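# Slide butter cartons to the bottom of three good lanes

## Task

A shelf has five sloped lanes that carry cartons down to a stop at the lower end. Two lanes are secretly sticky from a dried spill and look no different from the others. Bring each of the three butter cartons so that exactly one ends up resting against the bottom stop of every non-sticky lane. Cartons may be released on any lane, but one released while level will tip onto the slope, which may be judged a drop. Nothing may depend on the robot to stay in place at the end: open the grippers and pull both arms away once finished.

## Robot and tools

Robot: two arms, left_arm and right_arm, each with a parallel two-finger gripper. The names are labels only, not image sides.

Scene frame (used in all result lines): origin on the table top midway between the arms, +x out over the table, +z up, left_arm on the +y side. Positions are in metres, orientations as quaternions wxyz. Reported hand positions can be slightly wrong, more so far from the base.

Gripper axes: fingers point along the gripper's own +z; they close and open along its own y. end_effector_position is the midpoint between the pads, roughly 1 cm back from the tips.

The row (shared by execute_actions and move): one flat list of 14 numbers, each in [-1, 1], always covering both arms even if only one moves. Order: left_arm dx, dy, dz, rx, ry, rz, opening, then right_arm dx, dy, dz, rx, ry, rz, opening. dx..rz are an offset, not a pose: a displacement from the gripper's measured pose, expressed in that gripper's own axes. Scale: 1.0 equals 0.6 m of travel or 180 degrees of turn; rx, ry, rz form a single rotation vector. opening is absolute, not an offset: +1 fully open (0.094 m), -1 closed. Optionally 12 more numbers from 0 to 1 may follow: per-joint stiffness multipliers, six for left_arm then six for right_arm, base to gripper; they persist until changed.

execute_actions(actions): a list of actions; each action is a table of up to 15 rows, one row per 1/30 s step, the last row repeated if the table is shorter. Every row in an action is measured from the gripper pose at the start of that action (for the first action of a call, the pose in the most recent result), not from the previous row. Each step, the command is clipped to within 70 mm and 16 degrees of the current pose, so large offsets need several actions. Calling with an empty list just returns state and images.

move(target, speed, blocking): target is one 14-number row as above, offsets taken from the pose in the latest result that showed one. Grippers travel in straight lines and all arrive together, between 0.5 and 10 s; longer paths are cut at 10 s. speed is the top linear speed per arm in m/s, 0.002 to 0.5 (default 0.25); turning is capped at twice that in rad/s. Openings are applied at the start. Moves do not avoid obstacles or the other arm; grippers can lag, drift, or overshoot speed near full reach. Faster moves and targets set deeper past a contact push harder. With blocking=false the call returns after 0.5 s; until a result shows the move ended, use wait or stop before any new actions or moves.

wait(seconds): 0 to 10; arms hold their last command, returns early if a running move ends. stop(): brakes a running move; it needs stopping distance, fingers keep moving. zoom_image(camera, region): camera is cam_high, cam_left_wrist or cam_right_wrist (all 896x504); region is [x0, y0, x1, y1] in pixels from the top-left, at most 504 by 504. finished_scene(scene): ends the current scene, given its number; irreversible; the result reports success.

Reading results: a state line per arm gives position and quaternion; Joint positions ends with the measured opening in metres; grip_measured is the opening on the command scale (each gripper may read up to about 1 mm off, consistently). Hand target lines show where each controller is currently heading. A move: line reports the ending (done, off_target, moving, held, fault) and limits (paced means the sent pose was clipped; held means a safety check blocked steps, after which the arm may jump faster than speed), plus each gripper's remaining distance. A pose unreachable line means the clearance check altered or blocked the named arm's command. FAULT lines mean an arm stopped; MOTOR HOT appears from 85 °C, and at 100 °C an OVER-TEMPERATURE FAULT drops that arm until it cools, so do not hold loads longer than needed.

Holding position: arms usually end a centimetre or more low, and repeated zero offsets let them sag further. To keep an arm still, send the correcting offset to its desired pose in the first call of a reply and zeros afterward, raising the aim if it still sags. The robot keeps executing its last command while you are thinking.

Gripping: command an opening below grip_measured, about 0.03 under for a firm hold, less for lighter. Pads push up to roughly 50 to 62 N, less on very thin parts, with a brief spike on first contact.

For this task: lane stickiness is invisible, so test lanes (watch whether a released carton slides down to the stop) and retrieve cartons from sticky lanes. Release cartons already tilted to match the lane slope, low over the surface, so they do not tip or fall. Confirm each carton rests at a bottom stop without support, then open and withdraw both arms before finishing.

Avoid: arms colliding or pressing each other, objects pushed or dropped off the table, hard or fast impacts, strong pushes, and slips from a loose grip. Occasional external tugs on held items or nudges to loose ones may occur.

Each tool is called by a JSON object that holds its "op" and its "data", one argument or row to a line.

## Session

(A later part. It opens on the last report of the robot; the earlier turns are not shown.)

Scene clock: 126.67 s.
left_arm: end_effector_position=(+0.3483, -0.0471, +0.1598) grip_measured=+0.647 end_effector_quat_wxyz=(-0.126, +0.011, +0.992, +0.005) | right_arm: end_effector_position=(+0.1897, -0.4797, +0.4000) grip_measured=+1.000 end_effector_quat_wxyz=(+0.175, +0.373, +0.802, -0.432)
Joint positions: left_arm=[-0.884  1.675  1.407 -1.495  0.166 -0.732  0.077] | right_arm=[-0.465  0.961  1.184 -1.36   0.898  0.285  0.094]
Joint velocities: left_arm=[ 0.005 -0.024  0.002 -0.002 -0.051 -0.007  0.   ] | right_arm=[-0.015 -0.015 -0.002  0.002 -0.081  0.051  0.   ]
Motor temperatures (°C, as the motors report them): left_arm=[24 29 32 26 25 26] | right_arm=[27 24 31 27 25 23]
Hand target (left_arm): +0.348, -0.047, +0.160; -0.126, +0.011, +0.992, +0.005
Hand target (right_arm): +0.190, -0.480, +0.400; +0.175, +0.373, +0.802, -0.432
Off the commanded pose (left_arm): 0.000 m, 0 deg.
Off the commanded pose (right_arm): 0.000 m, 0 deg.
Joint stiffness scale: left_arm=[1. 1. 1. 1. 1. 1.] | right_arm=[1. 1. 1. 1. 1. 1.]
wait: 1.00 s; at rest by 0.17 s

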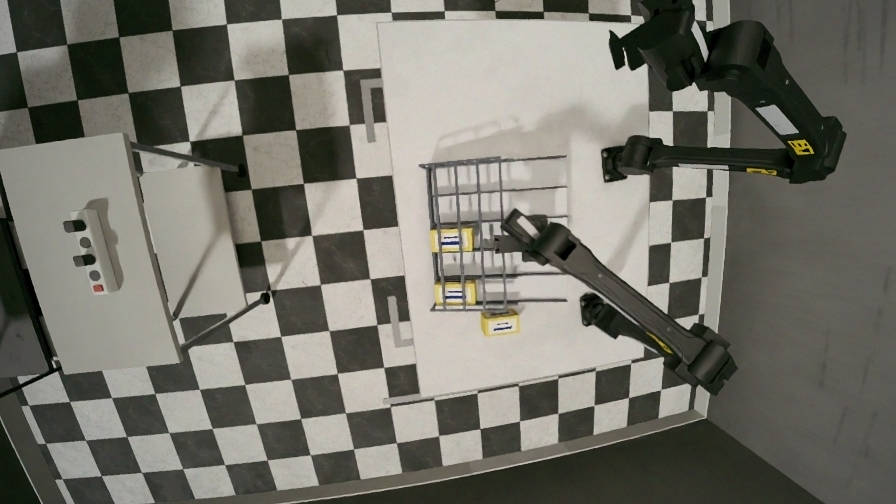

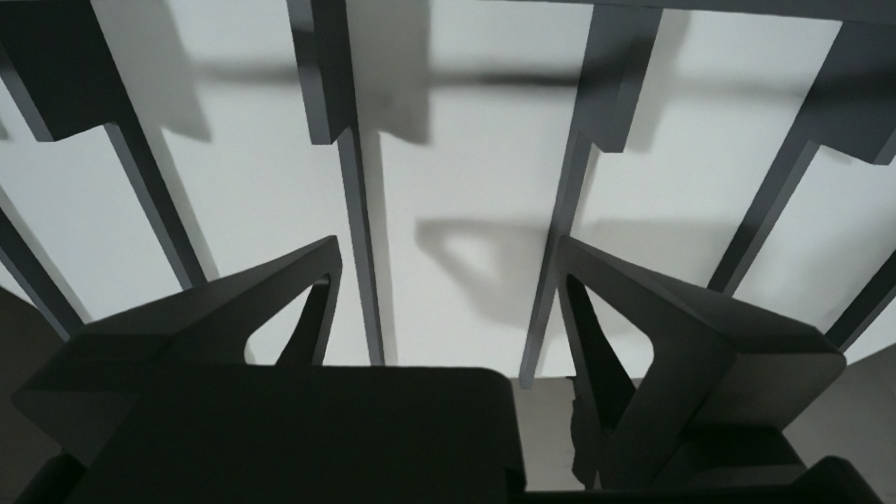

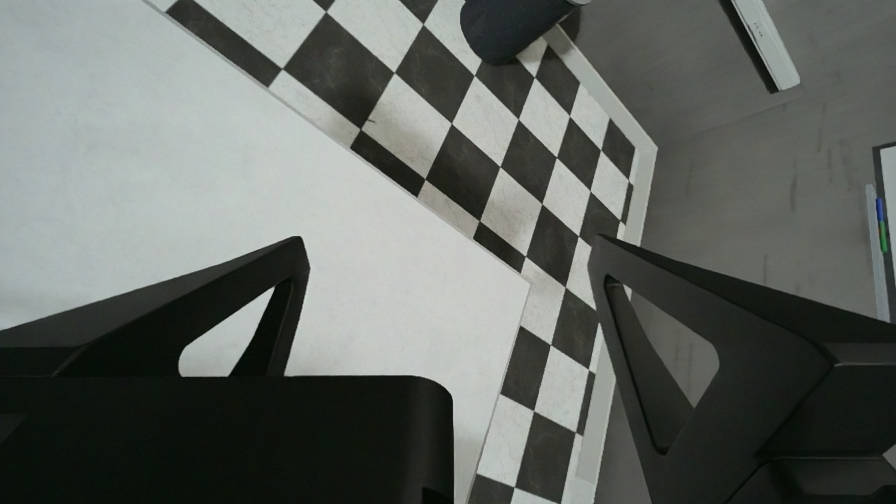

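{"op": "move", "data": {
  "target": [0,0,-0.17,0,-0.08,0,1,0,0,0,0,0,0,1],
  "speed": 0.15
}}

{"op": "move", "data": {
  "target": [-0.11,0.53,0,0,-0.055,0,1,0,0,0,0,0,0,1],
  "speed": 0.2
}}

Scene clock: 130.97 s.
left_arm: end_effector_position=(+0.3717, -0.0393, +0.2429) grip_measured=+1.000 end_effector_quat_wxyz=(-0.011, +0.014, +1.000, +0.011) | right_arm: end_effector_position=(+0.1897, -0.4797, +0.4000) grip_measured=+1.000 end_effector_quat_wxyz=(+0.175, +0.373, +0.802, -0.432)
Joint positions: left_arm=[-0.898  1.567  1.513 -1.548 -0.001 -0.756  0.094] | right_arm=[-0.465  0.961  1.184 -1.36   0.898  0.285  0.094]
Joint velocities: left_arm=[-0.005 -0.015 -0.012  0.007 -0.066 -0.007  0.   ] | right_arm=[ 0.005 -0.005 -0.002  0.027  0.007 -0.007  0.   ]
Motor temperatures (°C, as the motors report them): left_arm=[24 29 32 26 25 26] | right_arm=[27 24 31 27 25 23]
Hand target (left_arm): +0.374, -0.048, +0.259; -0.001, +0.011, +1.000, +0.003
Hand target (right_arm): +0.190, -0.480, +0.400; +0.175, +0.373, +0.802, -0.432
Off the commanded pose (left_arm): 0.018 m, 1 deg.
Off the commanded pose (right_arm): 0.000 m, 0 deg.
Joint stiffness scale: left_arm=[1. 1. 1. 1. 1. 1.] | right_arm=[1. 1. 1. 1. 1. 1.]
move: off_target (left_arm)

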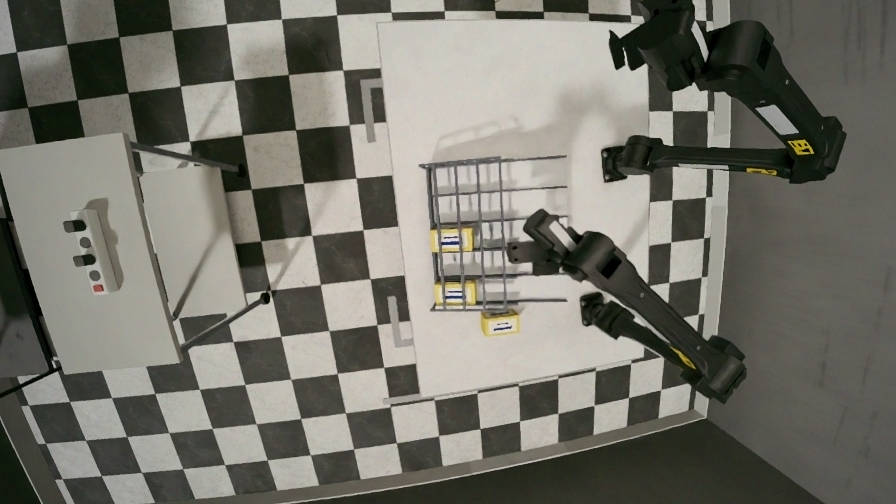

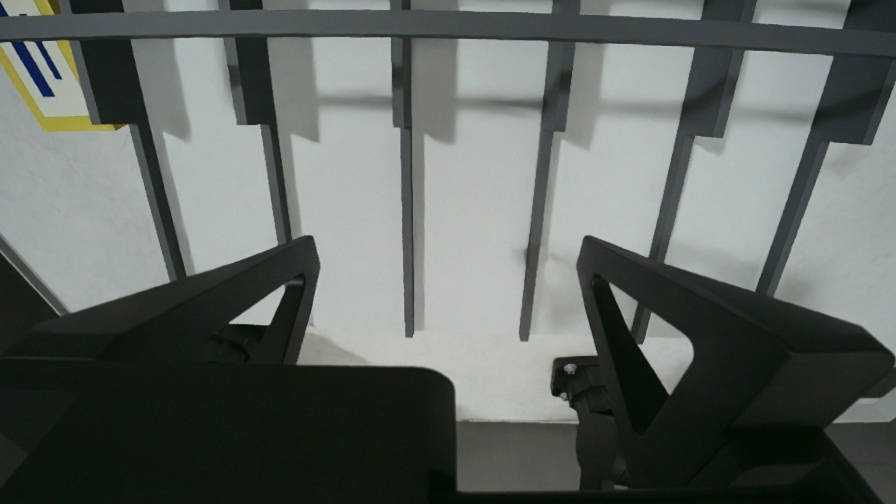

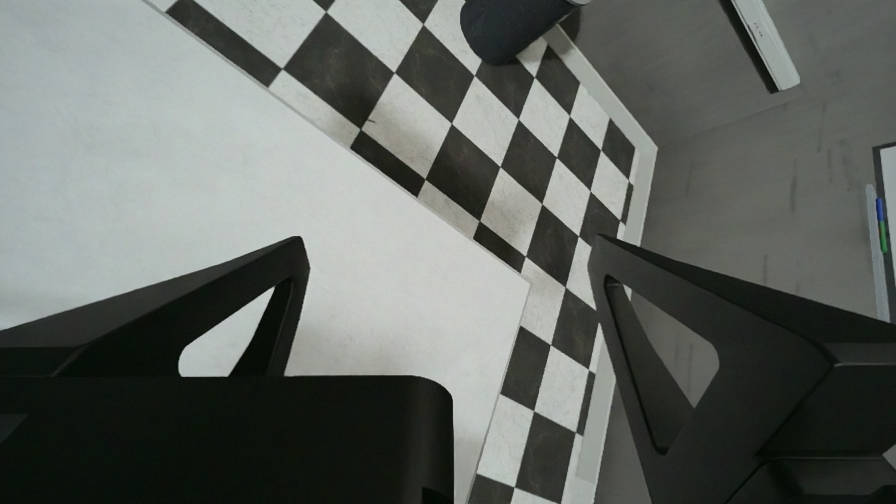

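Scene clock: 133.17 s.
left_arm: end_effector_position=(+0.4466, +0.2825, +0.2535) grip_measured=+1.000 end_effector_quat_wxyz=(+0.070, +0.004, +0.997, +0.013) | right_arm: end_effector_position=(+0.1897, -0.4797, +0.4000) grip_measured=+1.000 end_effector_quat_wxyz=(+0.175, +0.373, +0.802, -0.432)
Joint positions: left_arm=[-0.137  1.301  1.257 -1.388 -0.03  -0.014  0.094] | right_arm=[-0.465  0.961  1.184 -1.36   0.898  0.285  0.094]
Joint velocities: left_arm=[-0.005 -0.005 -0.012 -0.017 -0.037  0.051  0.   ] | right_arm=[-0.015 -0.005 -0.012 -0.002 -0.007 -0.037  0.   ]
Motor temperatures (°C, as the motors report them): left_arm=[24 29 32 26 25 26] | right_arm=[27 24 31 27 25 23]
Hand target (left_arm): +0.447, +0.281, +0.250; +0.074, +0.014, +0.997, +0.013
Hand target (right_arm): +0.190, -0.480, +0.400; +0.175, +0.373, +0.802, -0.432
Off the commanded pose (left_arm): 0.008 m, 2 deg.
Off the commanded pose (right_arm): 0.000 m, 0 deg.
Joint stiffness scale: left_arm=[1. 1. 1. 1. 1. 1.] | right_arm=[1. 1. 1. 1. 1. 1.]
move: done

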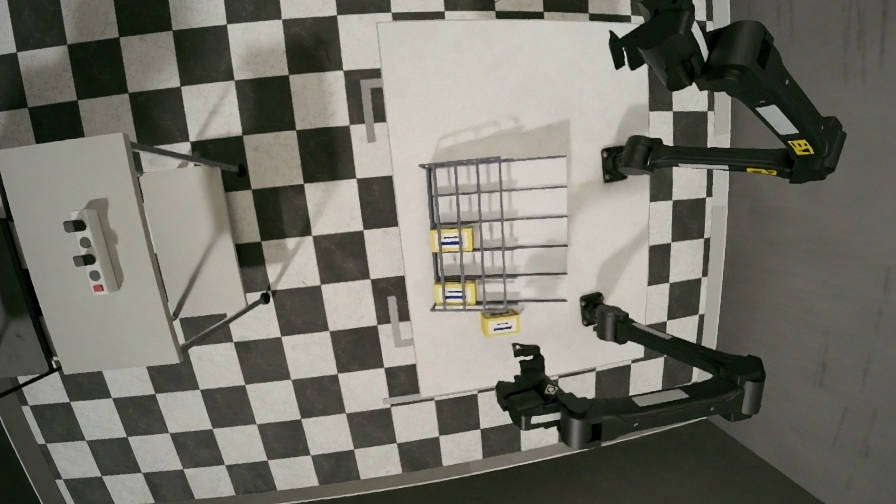

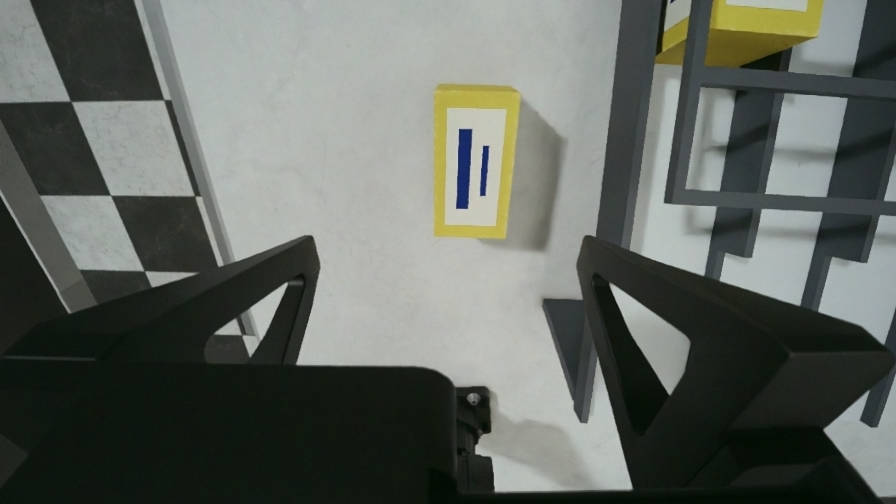

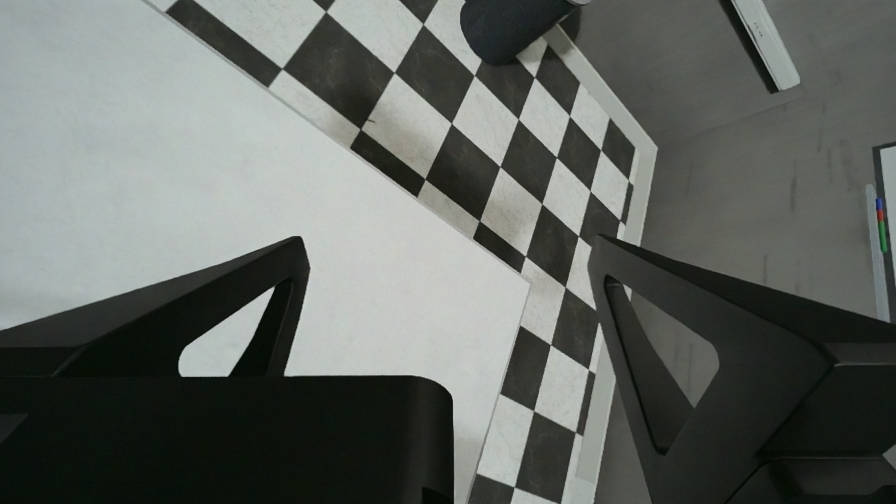

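{"op": "move", "data": {
  "target": [0.03,-0.034,0.215,0.008,0,0,1,0,0,0,0,0,0,1],
  "speed": 0.12
}}

Scene clock: 137.10 s.
left_arm: end_effector_position=(+0.4451, +0.2697, +0.1306) grip_measured=+1.000 end_effector_quat_wxyz=(+0.071, +0.007, +0.997, +0.003) | right_arm: end_effector_position=(+0.1897, -0.4797, +0.4000) grip_measured=+1.000 end_effector_quat_wxyz=(+0.175, +0.373, +0.802, -0.432)
Joint positions: left_arm=[-0.161  1.366  0.987 -1.051 -0.012 -0.032  0.094] | right_arm=[-0.465  0.961  1.184 -1.36   0.898  0.285  0.094]
Joint velocities: left_arm=[-0.024  0.005  0.002 -0.002 -0.095 -0.022  0.   ] | right_arm=[ 0.005 -0.005 -0.017  0.002 -0.051  0.022  0.   ]
Motor temperatures (°C, as the motors report them): left_arm=[24 29 32 26 25 26] | right_arm=[27 24 31 27 25 23]
Hand target (left_arm): +0.445, +0.265, +0.123; +0.070, +0.005, +0.998, +0.001
Hand target (right_arm): +0.190, -0.480, +0.400; +0.175, +0.373, +0.802, -0.432
Off the commanded pose (left_arm): 0.009 m, 0 deg.
Off the commanded pose (right_arm): 0.000 m, 0 deg.
Joint stiffness scale: left_arm=[1. 1. 1. 1. 1. 1.] | right_arm=[1. 1. 1. 1. 1. 1.]
move: done

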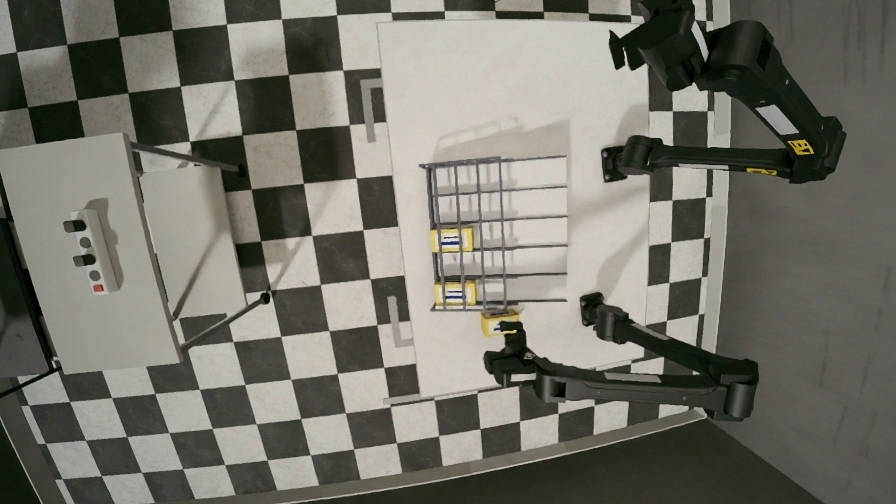

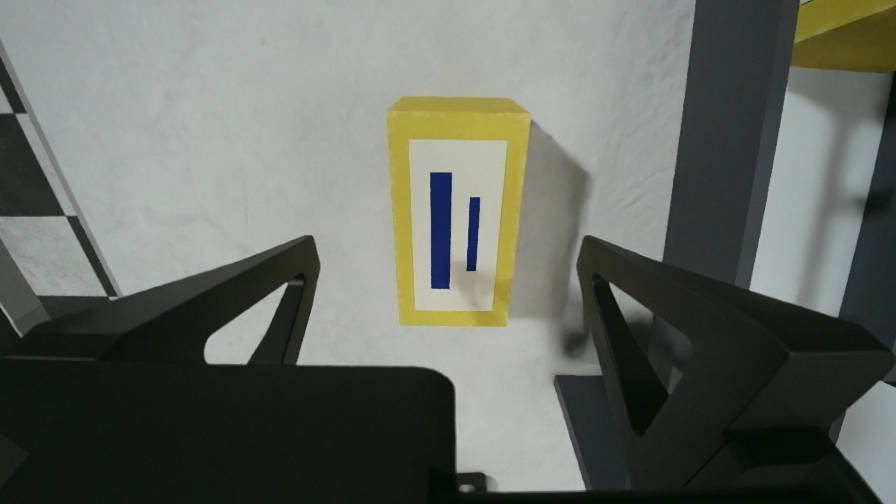

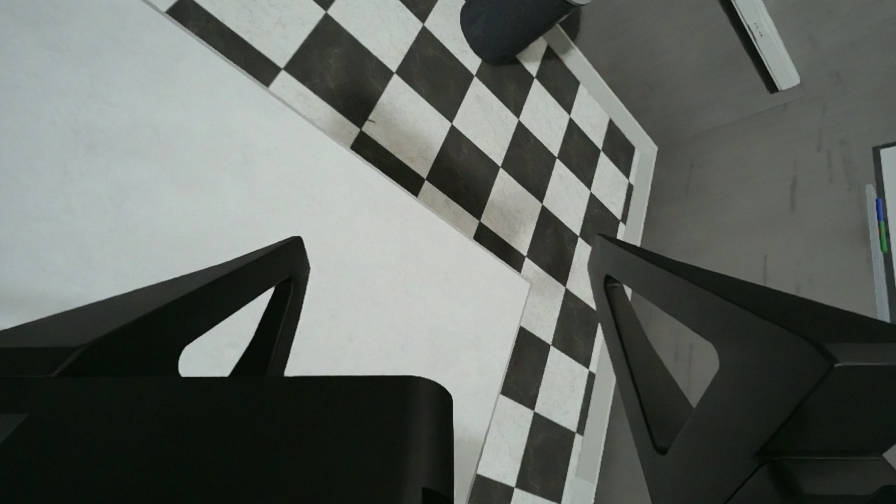

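{"op": "move", "data": {
  "target": [0.022,-0.008,0.155,0,0,0,1,0,0,0,0,0,0,1],
  "speed": 0.08
}}

{"op": "move", "data": {
  "target": [0,0,0,0,0,0,0.28,0,0,0,0,0,0,1]
}}

{"op": "move", "data": {
  "target": [-0.054,0,-0.40,0,0,0,0.28,0,0,0,0,0,0,1],
  "speed": 0.15
}}

Scene clock: 143.63 s.
left_arm: end_effector_position=(+0.4463, +0.2693, +0.0448) grip_measured=+1.000 end_effector_quat_wxyz=(+0.073, +0.007, +0.997, +0.003) | right_arm: end_effector_position=(+0.1897, -0.4797, +0.4000) grip_measured=+1.000 end_effector_quat_wxyz=(+0.175, +0.373, +0.802, -0.432)
Joint positions: left_arm=[-0.162  1.487  0.855 -0.793 -0.012 -0.032  0.094] | right_arm=[-0.465  0.961  1.184 -1.36   0.898  0.285  0.094]
Joint velocities: left_arm=[ 0.005 -0.005 -0.002  0.002 -0.051  0.022  0.   ] | right_arm=[-0.024 -0.005  0.002 -0.007 -0.051 -0.007  0.   ]
Motor temperatures (°C, as the motors report them): left_arm=[24 28 31 26 25 26] | right_arm=[27 24 31 27 25 23]
Hand target (left_arm): +0.444, +0.265, +0.036; +0.071, +0.007, +0.997, +0.003
Hand target (right_arm): +0.190, -0.480, +0.400; +0.175, +0.373, +0.802, -0.432
Off the commanded pose (left_arm): 0.009 m, 0 deg.
Off the commanded pose (right_arm): 0.000 m, 0 deg.
Joint stiffness scale: left_arm=[1. 1. 1. 1. 1. 1.] | right_arm=[1. 1. 1. 1. 1. 1.]
move: done

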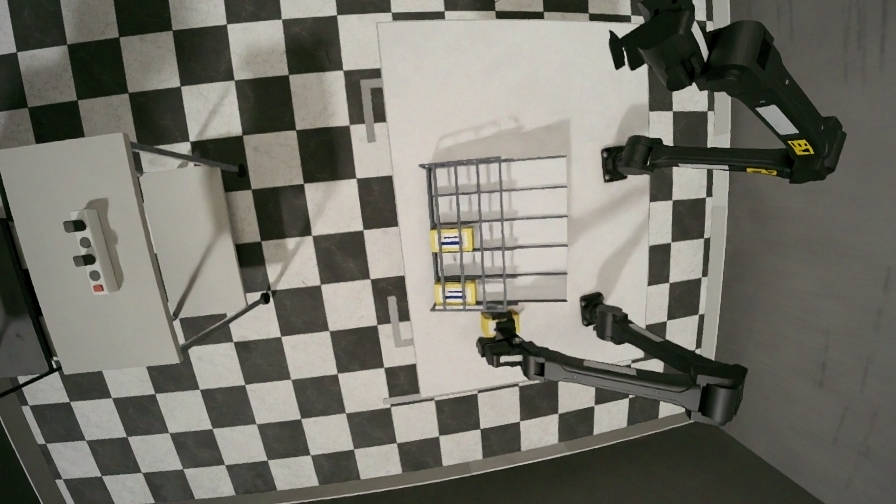

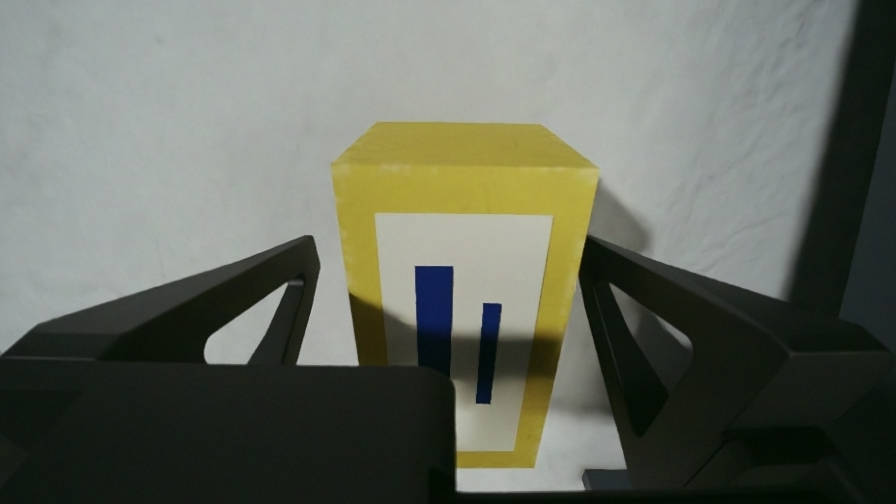

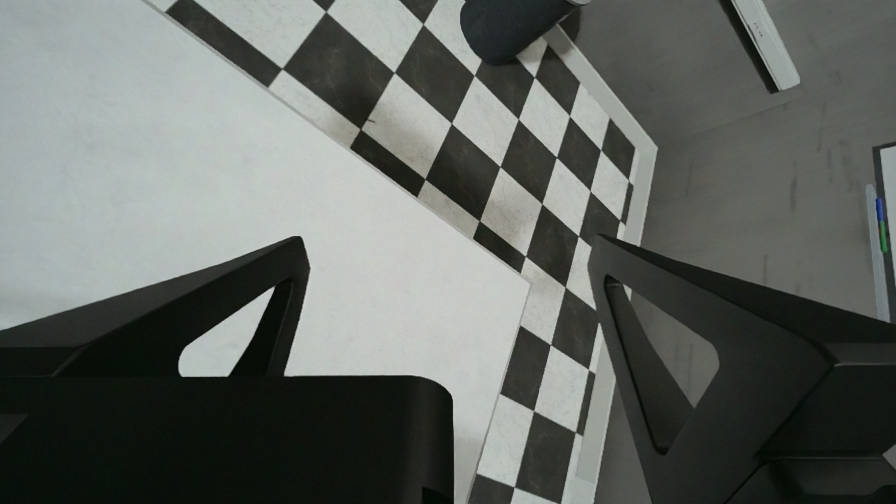

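Scene clock: 144.13 s.
left_arm: end_effector_position=(+0.4462, +0.2688, +0.0448) grip_measured=+0.328 end_effector_quat_wxyz=(+0.073, +0.008, +0.997, +0.002) | right_arm: end_effector_position=(+0.1897, -0.4797, +0.4000) grip_measured=+1.000 end_effector_quat_wxyz=(+0.175, +0.373, +0.802, -0.432)
Joint positions: left_arm=[-0.163  1.487  0.855 -0.793 -0.009 -0.032  0.062] | right_arm=[-0.465  0.961  1.184 -1.36   0.898  0.285  0.094]
Joint velocities: left_arm=[-0.015 -0.015  0.002  0.002  0.037 -0.066 -0.001] | right_arm=[ 0.015 -0.005 -0.007  0.002 -0.007  0.022  0.   ]
Motor temperatures (°C, as the motors report them): left_arm=[24 28 31 26 25 26] | right_arm=[27 24 31 27 25 23]
Hand target (left_arm): +0.446, +0.269, +0.045; +0.073, +0.007, +0.997, +0.003
Hand target (right_arm): +0.190, -0.480, +0.400; +0.175, +0.373, +0.802, -0.432
Off the commanded pose (left_arm): 0.001 m, 0 deg.
Off the commanded pose (right_arm): 0.000 m, 0 deg.
Joint stiffness scale: left_arm=[1. 1. 1. 1. 1. 1.] | right_arm=[1. 1. 1. 1. 1. 1.]
move: done

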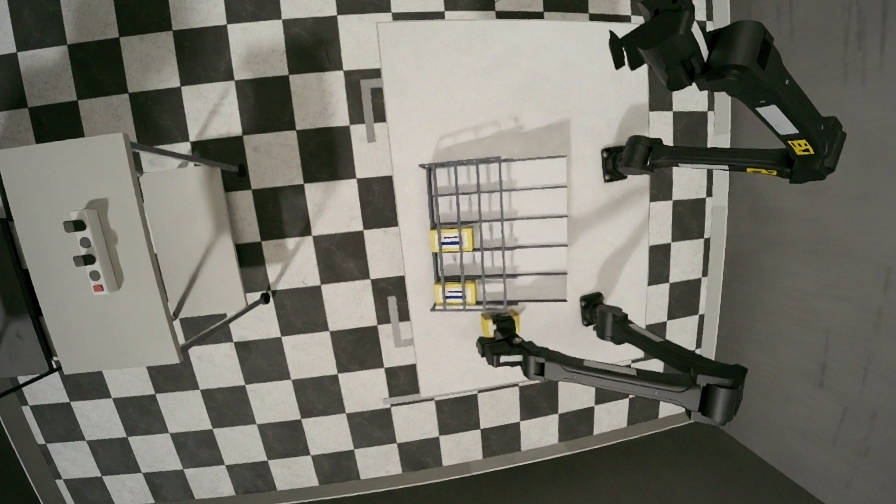

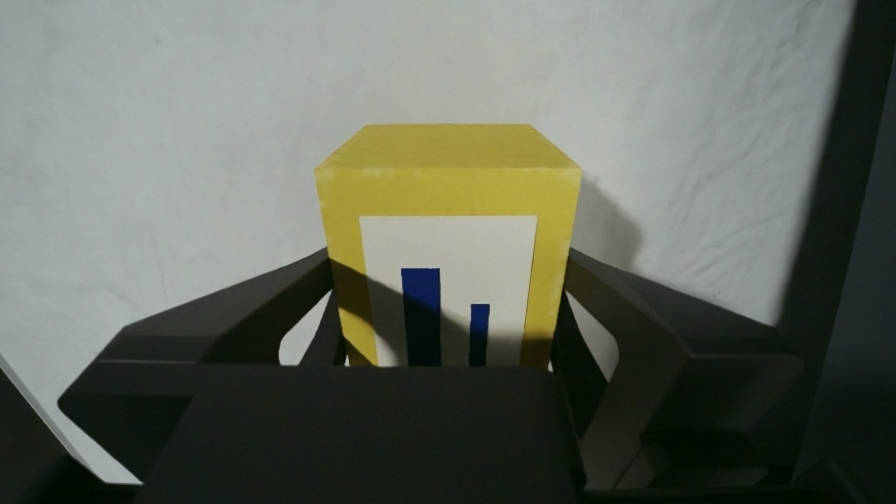

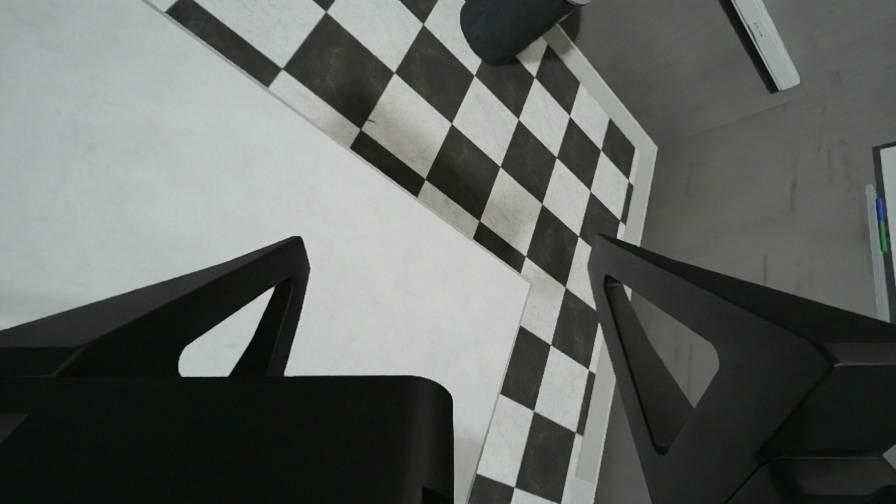

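Scene clock: 146.17 s.
left_arm: end_effector_position=(+0.4330, +0.2694, +0.2527) grip_measured=+0.328 end_effector_quat_wxyz=(+0.040, +0.008, +0.999, +0.003) | right_arm: end_effector_position=(+0.1897, -0.4797, +0.4000) grip_measured=+1.000 end_effector_quat_wxyz=(+0.175, +0.373, +0.802, -0.432)
Joint positions: left_arm=[-0.163  1.304  1.262 -1.45  -0.009 -0.032  0.062] | right_arm=[-0.465  0.961  1.184 -1.36   0.898  0.285  0.094]
Joint velocities: left_arm=[-0.005 -0.005 -0.002  0.017  0.007 -0.007 -0.001] | right_arm=[-0.015 -0.005 -0.002  0.002 -0.022 -0.022  0.   ]
Motor temperatures (°C, as the motors report them): left_arm=[24 28 32 26 25 26] | right_arm=[27 24 31 27 25 23]
Hand target (left_arm): +0.443, +0.269, +0.287; +0.074, +0.008, +0.997, +0.002
Hand target (right_arm): +0.190, -0.480, +0.400; +0.175, +0.373, +0.802, -0.432
Off the commanded pose (left_arm): 0.036 m, 4 deg.
Off the commanded pose (right_arm): 0.000 m, 0 deg.
Joint stiffness scale: left_arm=[1. 1. 1. 1. 1. 1.] | right_arm=[1. 1. 1. 1. 1. 1.]
move: off_target (left_arm)

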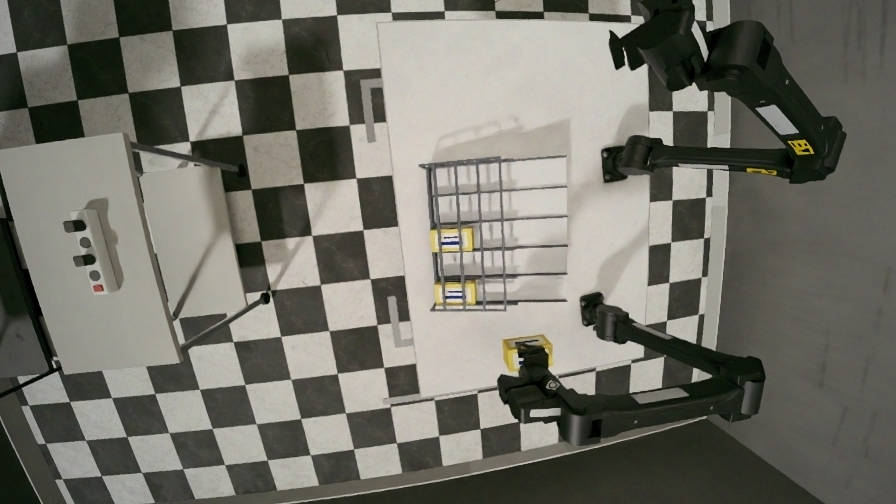

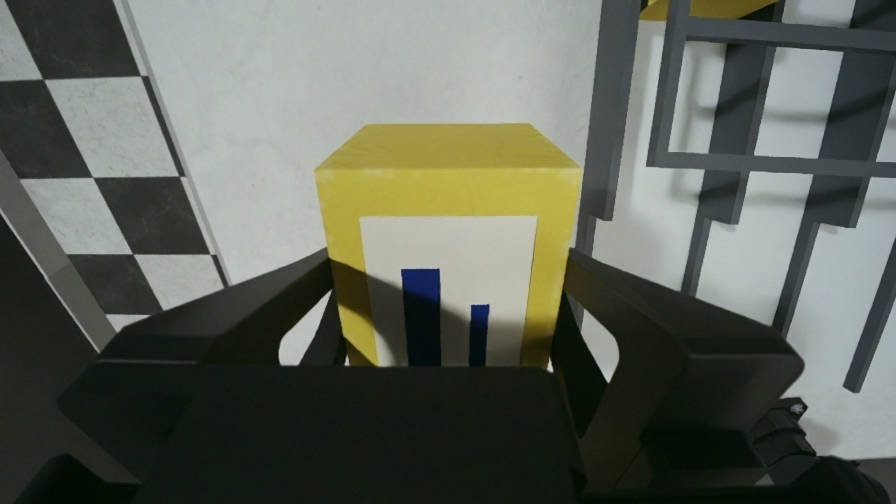

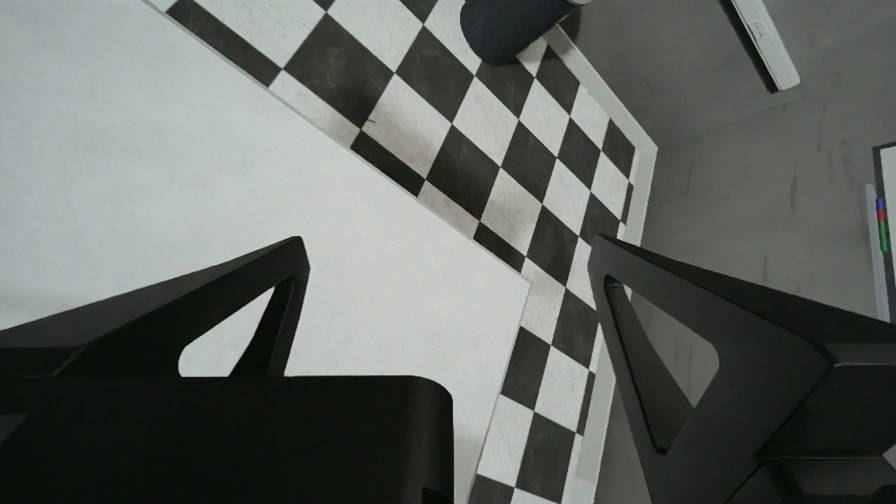

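{"op": "move", "data": {
  "target": [0.10,-0.69,-0.07,0,0.06,0,0.28,0,0,0,0,0,0,1],
  "speed": 0.2
}}

Scene clock: 151.07 s.
left_arm: end_effector_position=(+0.3536, -0.1390, +0.2552) grip_measured=+0.328 end_effector_quat_wxyz=(-0.052, +0.017, +0.999, +0.000) | right_arm: end_effector_position=(+0.1897, -0.4797, +0.4000) grip_measured=+1.000 end_effector_quat_wxyz=(+0.175, +0.373, +0.802, -0.432)
Joint positions: left_arm=[-1.03   1.762  1.789 -1.664  0.081 -0.88   0.062] | right_arm=[-0.465  0.961  1.184 -1.36   0.898  0.285  0.094]
Joint velocities: left_arm=[-0.005 -0.015 -0.027  0.012  0.007 -0.037  0.   ] | right_arm=[ 0.005 -0.015 -0.007  0.012  0.022  0.007  0.   ]
Motor temperatures (°C, as the motors report them): left_arm=[24 29 34 26 25 26] | right_arm=[27 24 31 27 25 23]
Hand target (left_arm): +0.361, -0.147, +0.286; -0.035, +0.007, +0.999, -0.023
Hand target (right_arm): +0.190, -0.480, +0.400; +0.175, +0.373, +0.802, -0.432
Off the commanded pose (left_arm): 0.034 m, 1 deg.
Off the commanded pose (right_arm): 0.000 m, 0 deg.
Joint stiffness scale: left_arm=[1. 1. 1. 1. 1. 1.] | right_arm=[1. 1. 1. 1. 1. 1.]
joint sent to its limit (left arm) — the command would take joint 4 (wrist pitch) past its lower limit, so that joint was sent only as far as its limit.
move: off_target (left_arm)

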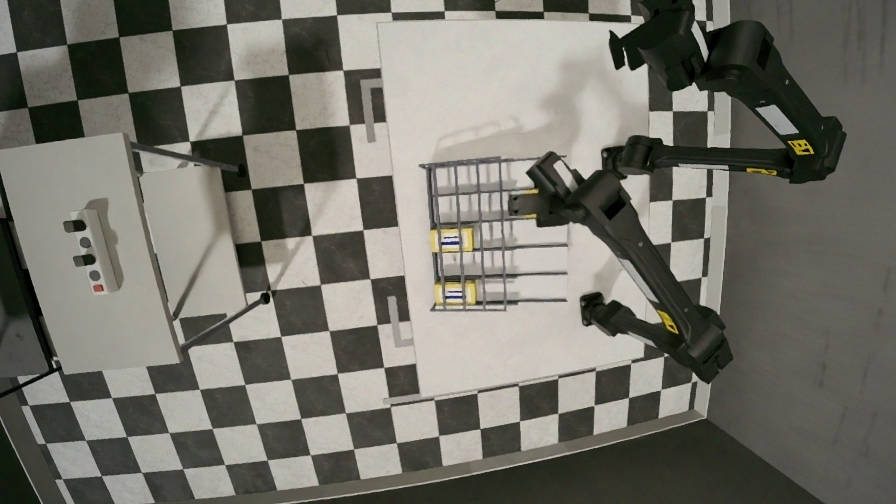

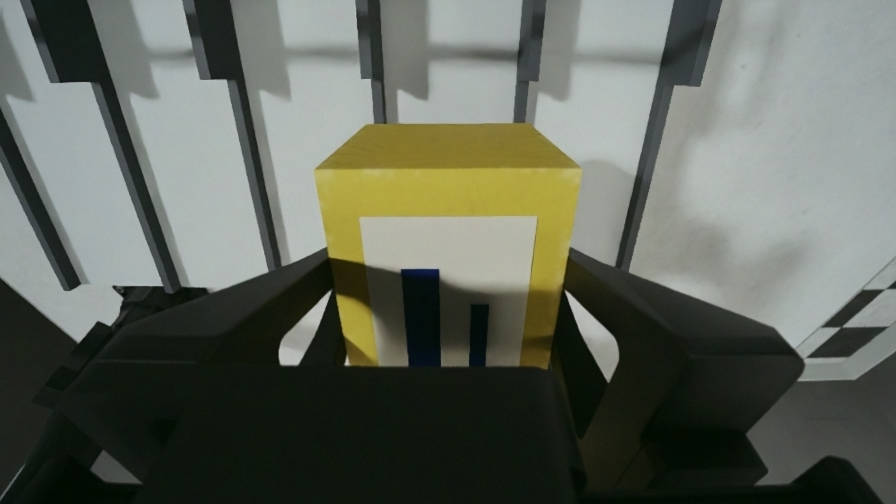

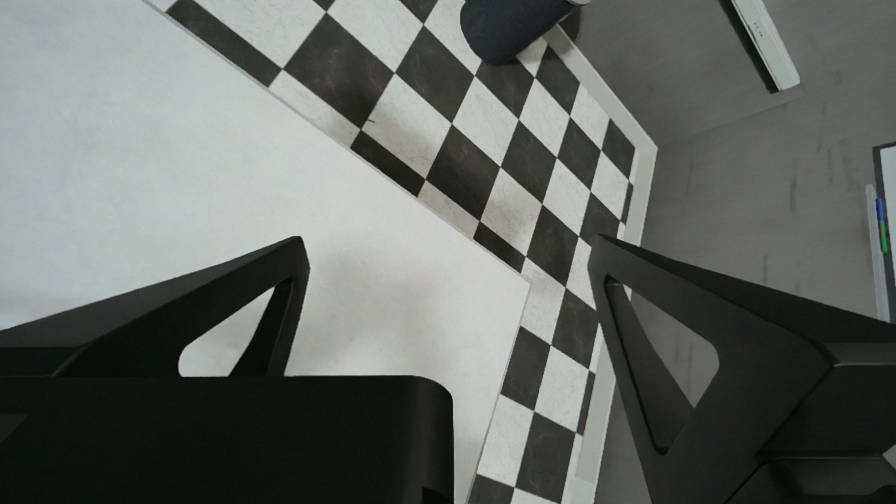

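Centered. I'll descend to z≈0.185 with 2.6° more tilt.

{"op": "move", "data": {
  "target": [-0.012,0,0.116,0,0.014,0,0.28,0,0,0,0,0,0,1],
  "speed": 0.05
}}

Scene clock: 154.53 s.
left_arm: end_effector_position=(+0.3479, -0.1390, +0.1837) grip_measured=+0.328 end_effector_quat_wxyz=(-0.076, +0.014, +0.997, +0.010) | right_arm: end_effector_position=(+0.1897, -0.4797, +0.4000) grip_measured=+1.000 end_effector_quat_wxyz=(+0.175, +0.373, +0.802, -0.432)
Joint positions: left_arm=[-1.03   1.794  1.642 -1.529  0.107 -0.883  0.062] | right_arm=[-0.465  0.961  1.184 -1.36   0.898  0.285  0.094]
Joint velocities: left_arm=[ 0.005 -0.005 -0.007 -0.002  0.037  0.007  0.   ] | right_arm=[-0.005 -0.005  0.007 -0.012 -0.007  0.007  0.   ]
Motor temperatures (°C, as the motors report them): left_arm=[24 29 34 26 25 26] | right_arm=[27 24 31 27 25 23]
Hand target (left_arm): +0.353, -0.139, +0.185; -0.074, +0.017, +0.997, +0.001
Hand target (right_arm): +0.190, -0.480, +0.400; +0.175, +0.373, +0.802, -0.432
Off the commanded pose (left_arm): 0.006 m, 1 deg.
Off the commanded pose (right_arm): 0.000 m, 0 deg.
Joint stiffness scale: left_arm=[1. 1. 1. 1. 1. 1.] | right_arm=[1. 1. 1. 1. 1. 1.]
move: done

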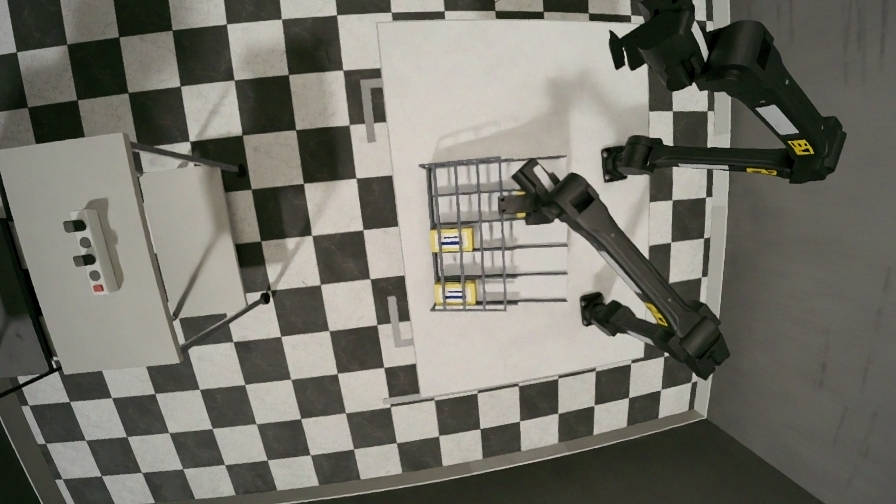

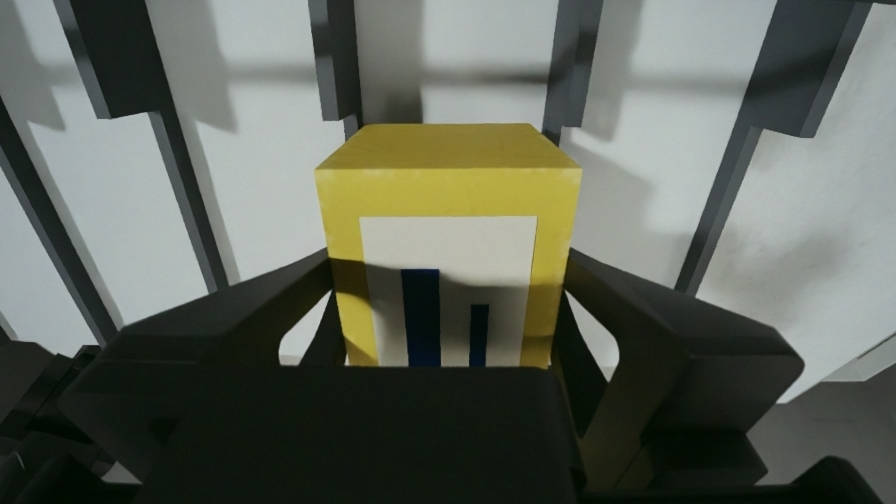

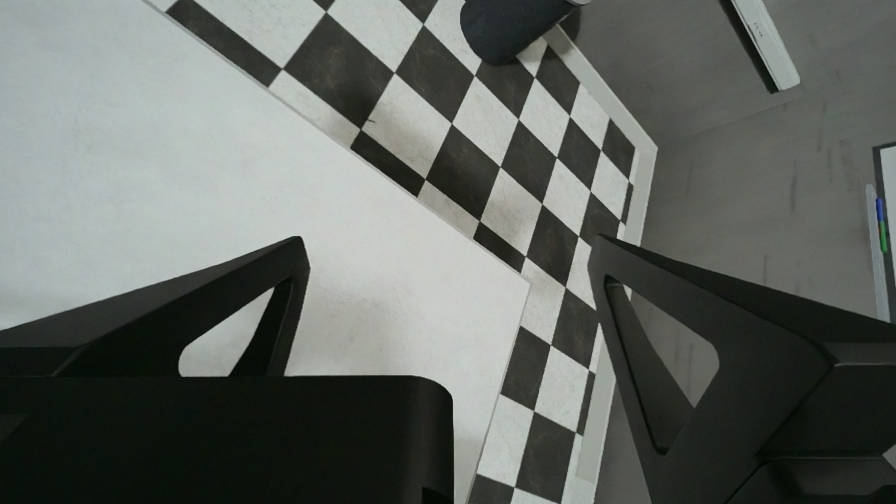

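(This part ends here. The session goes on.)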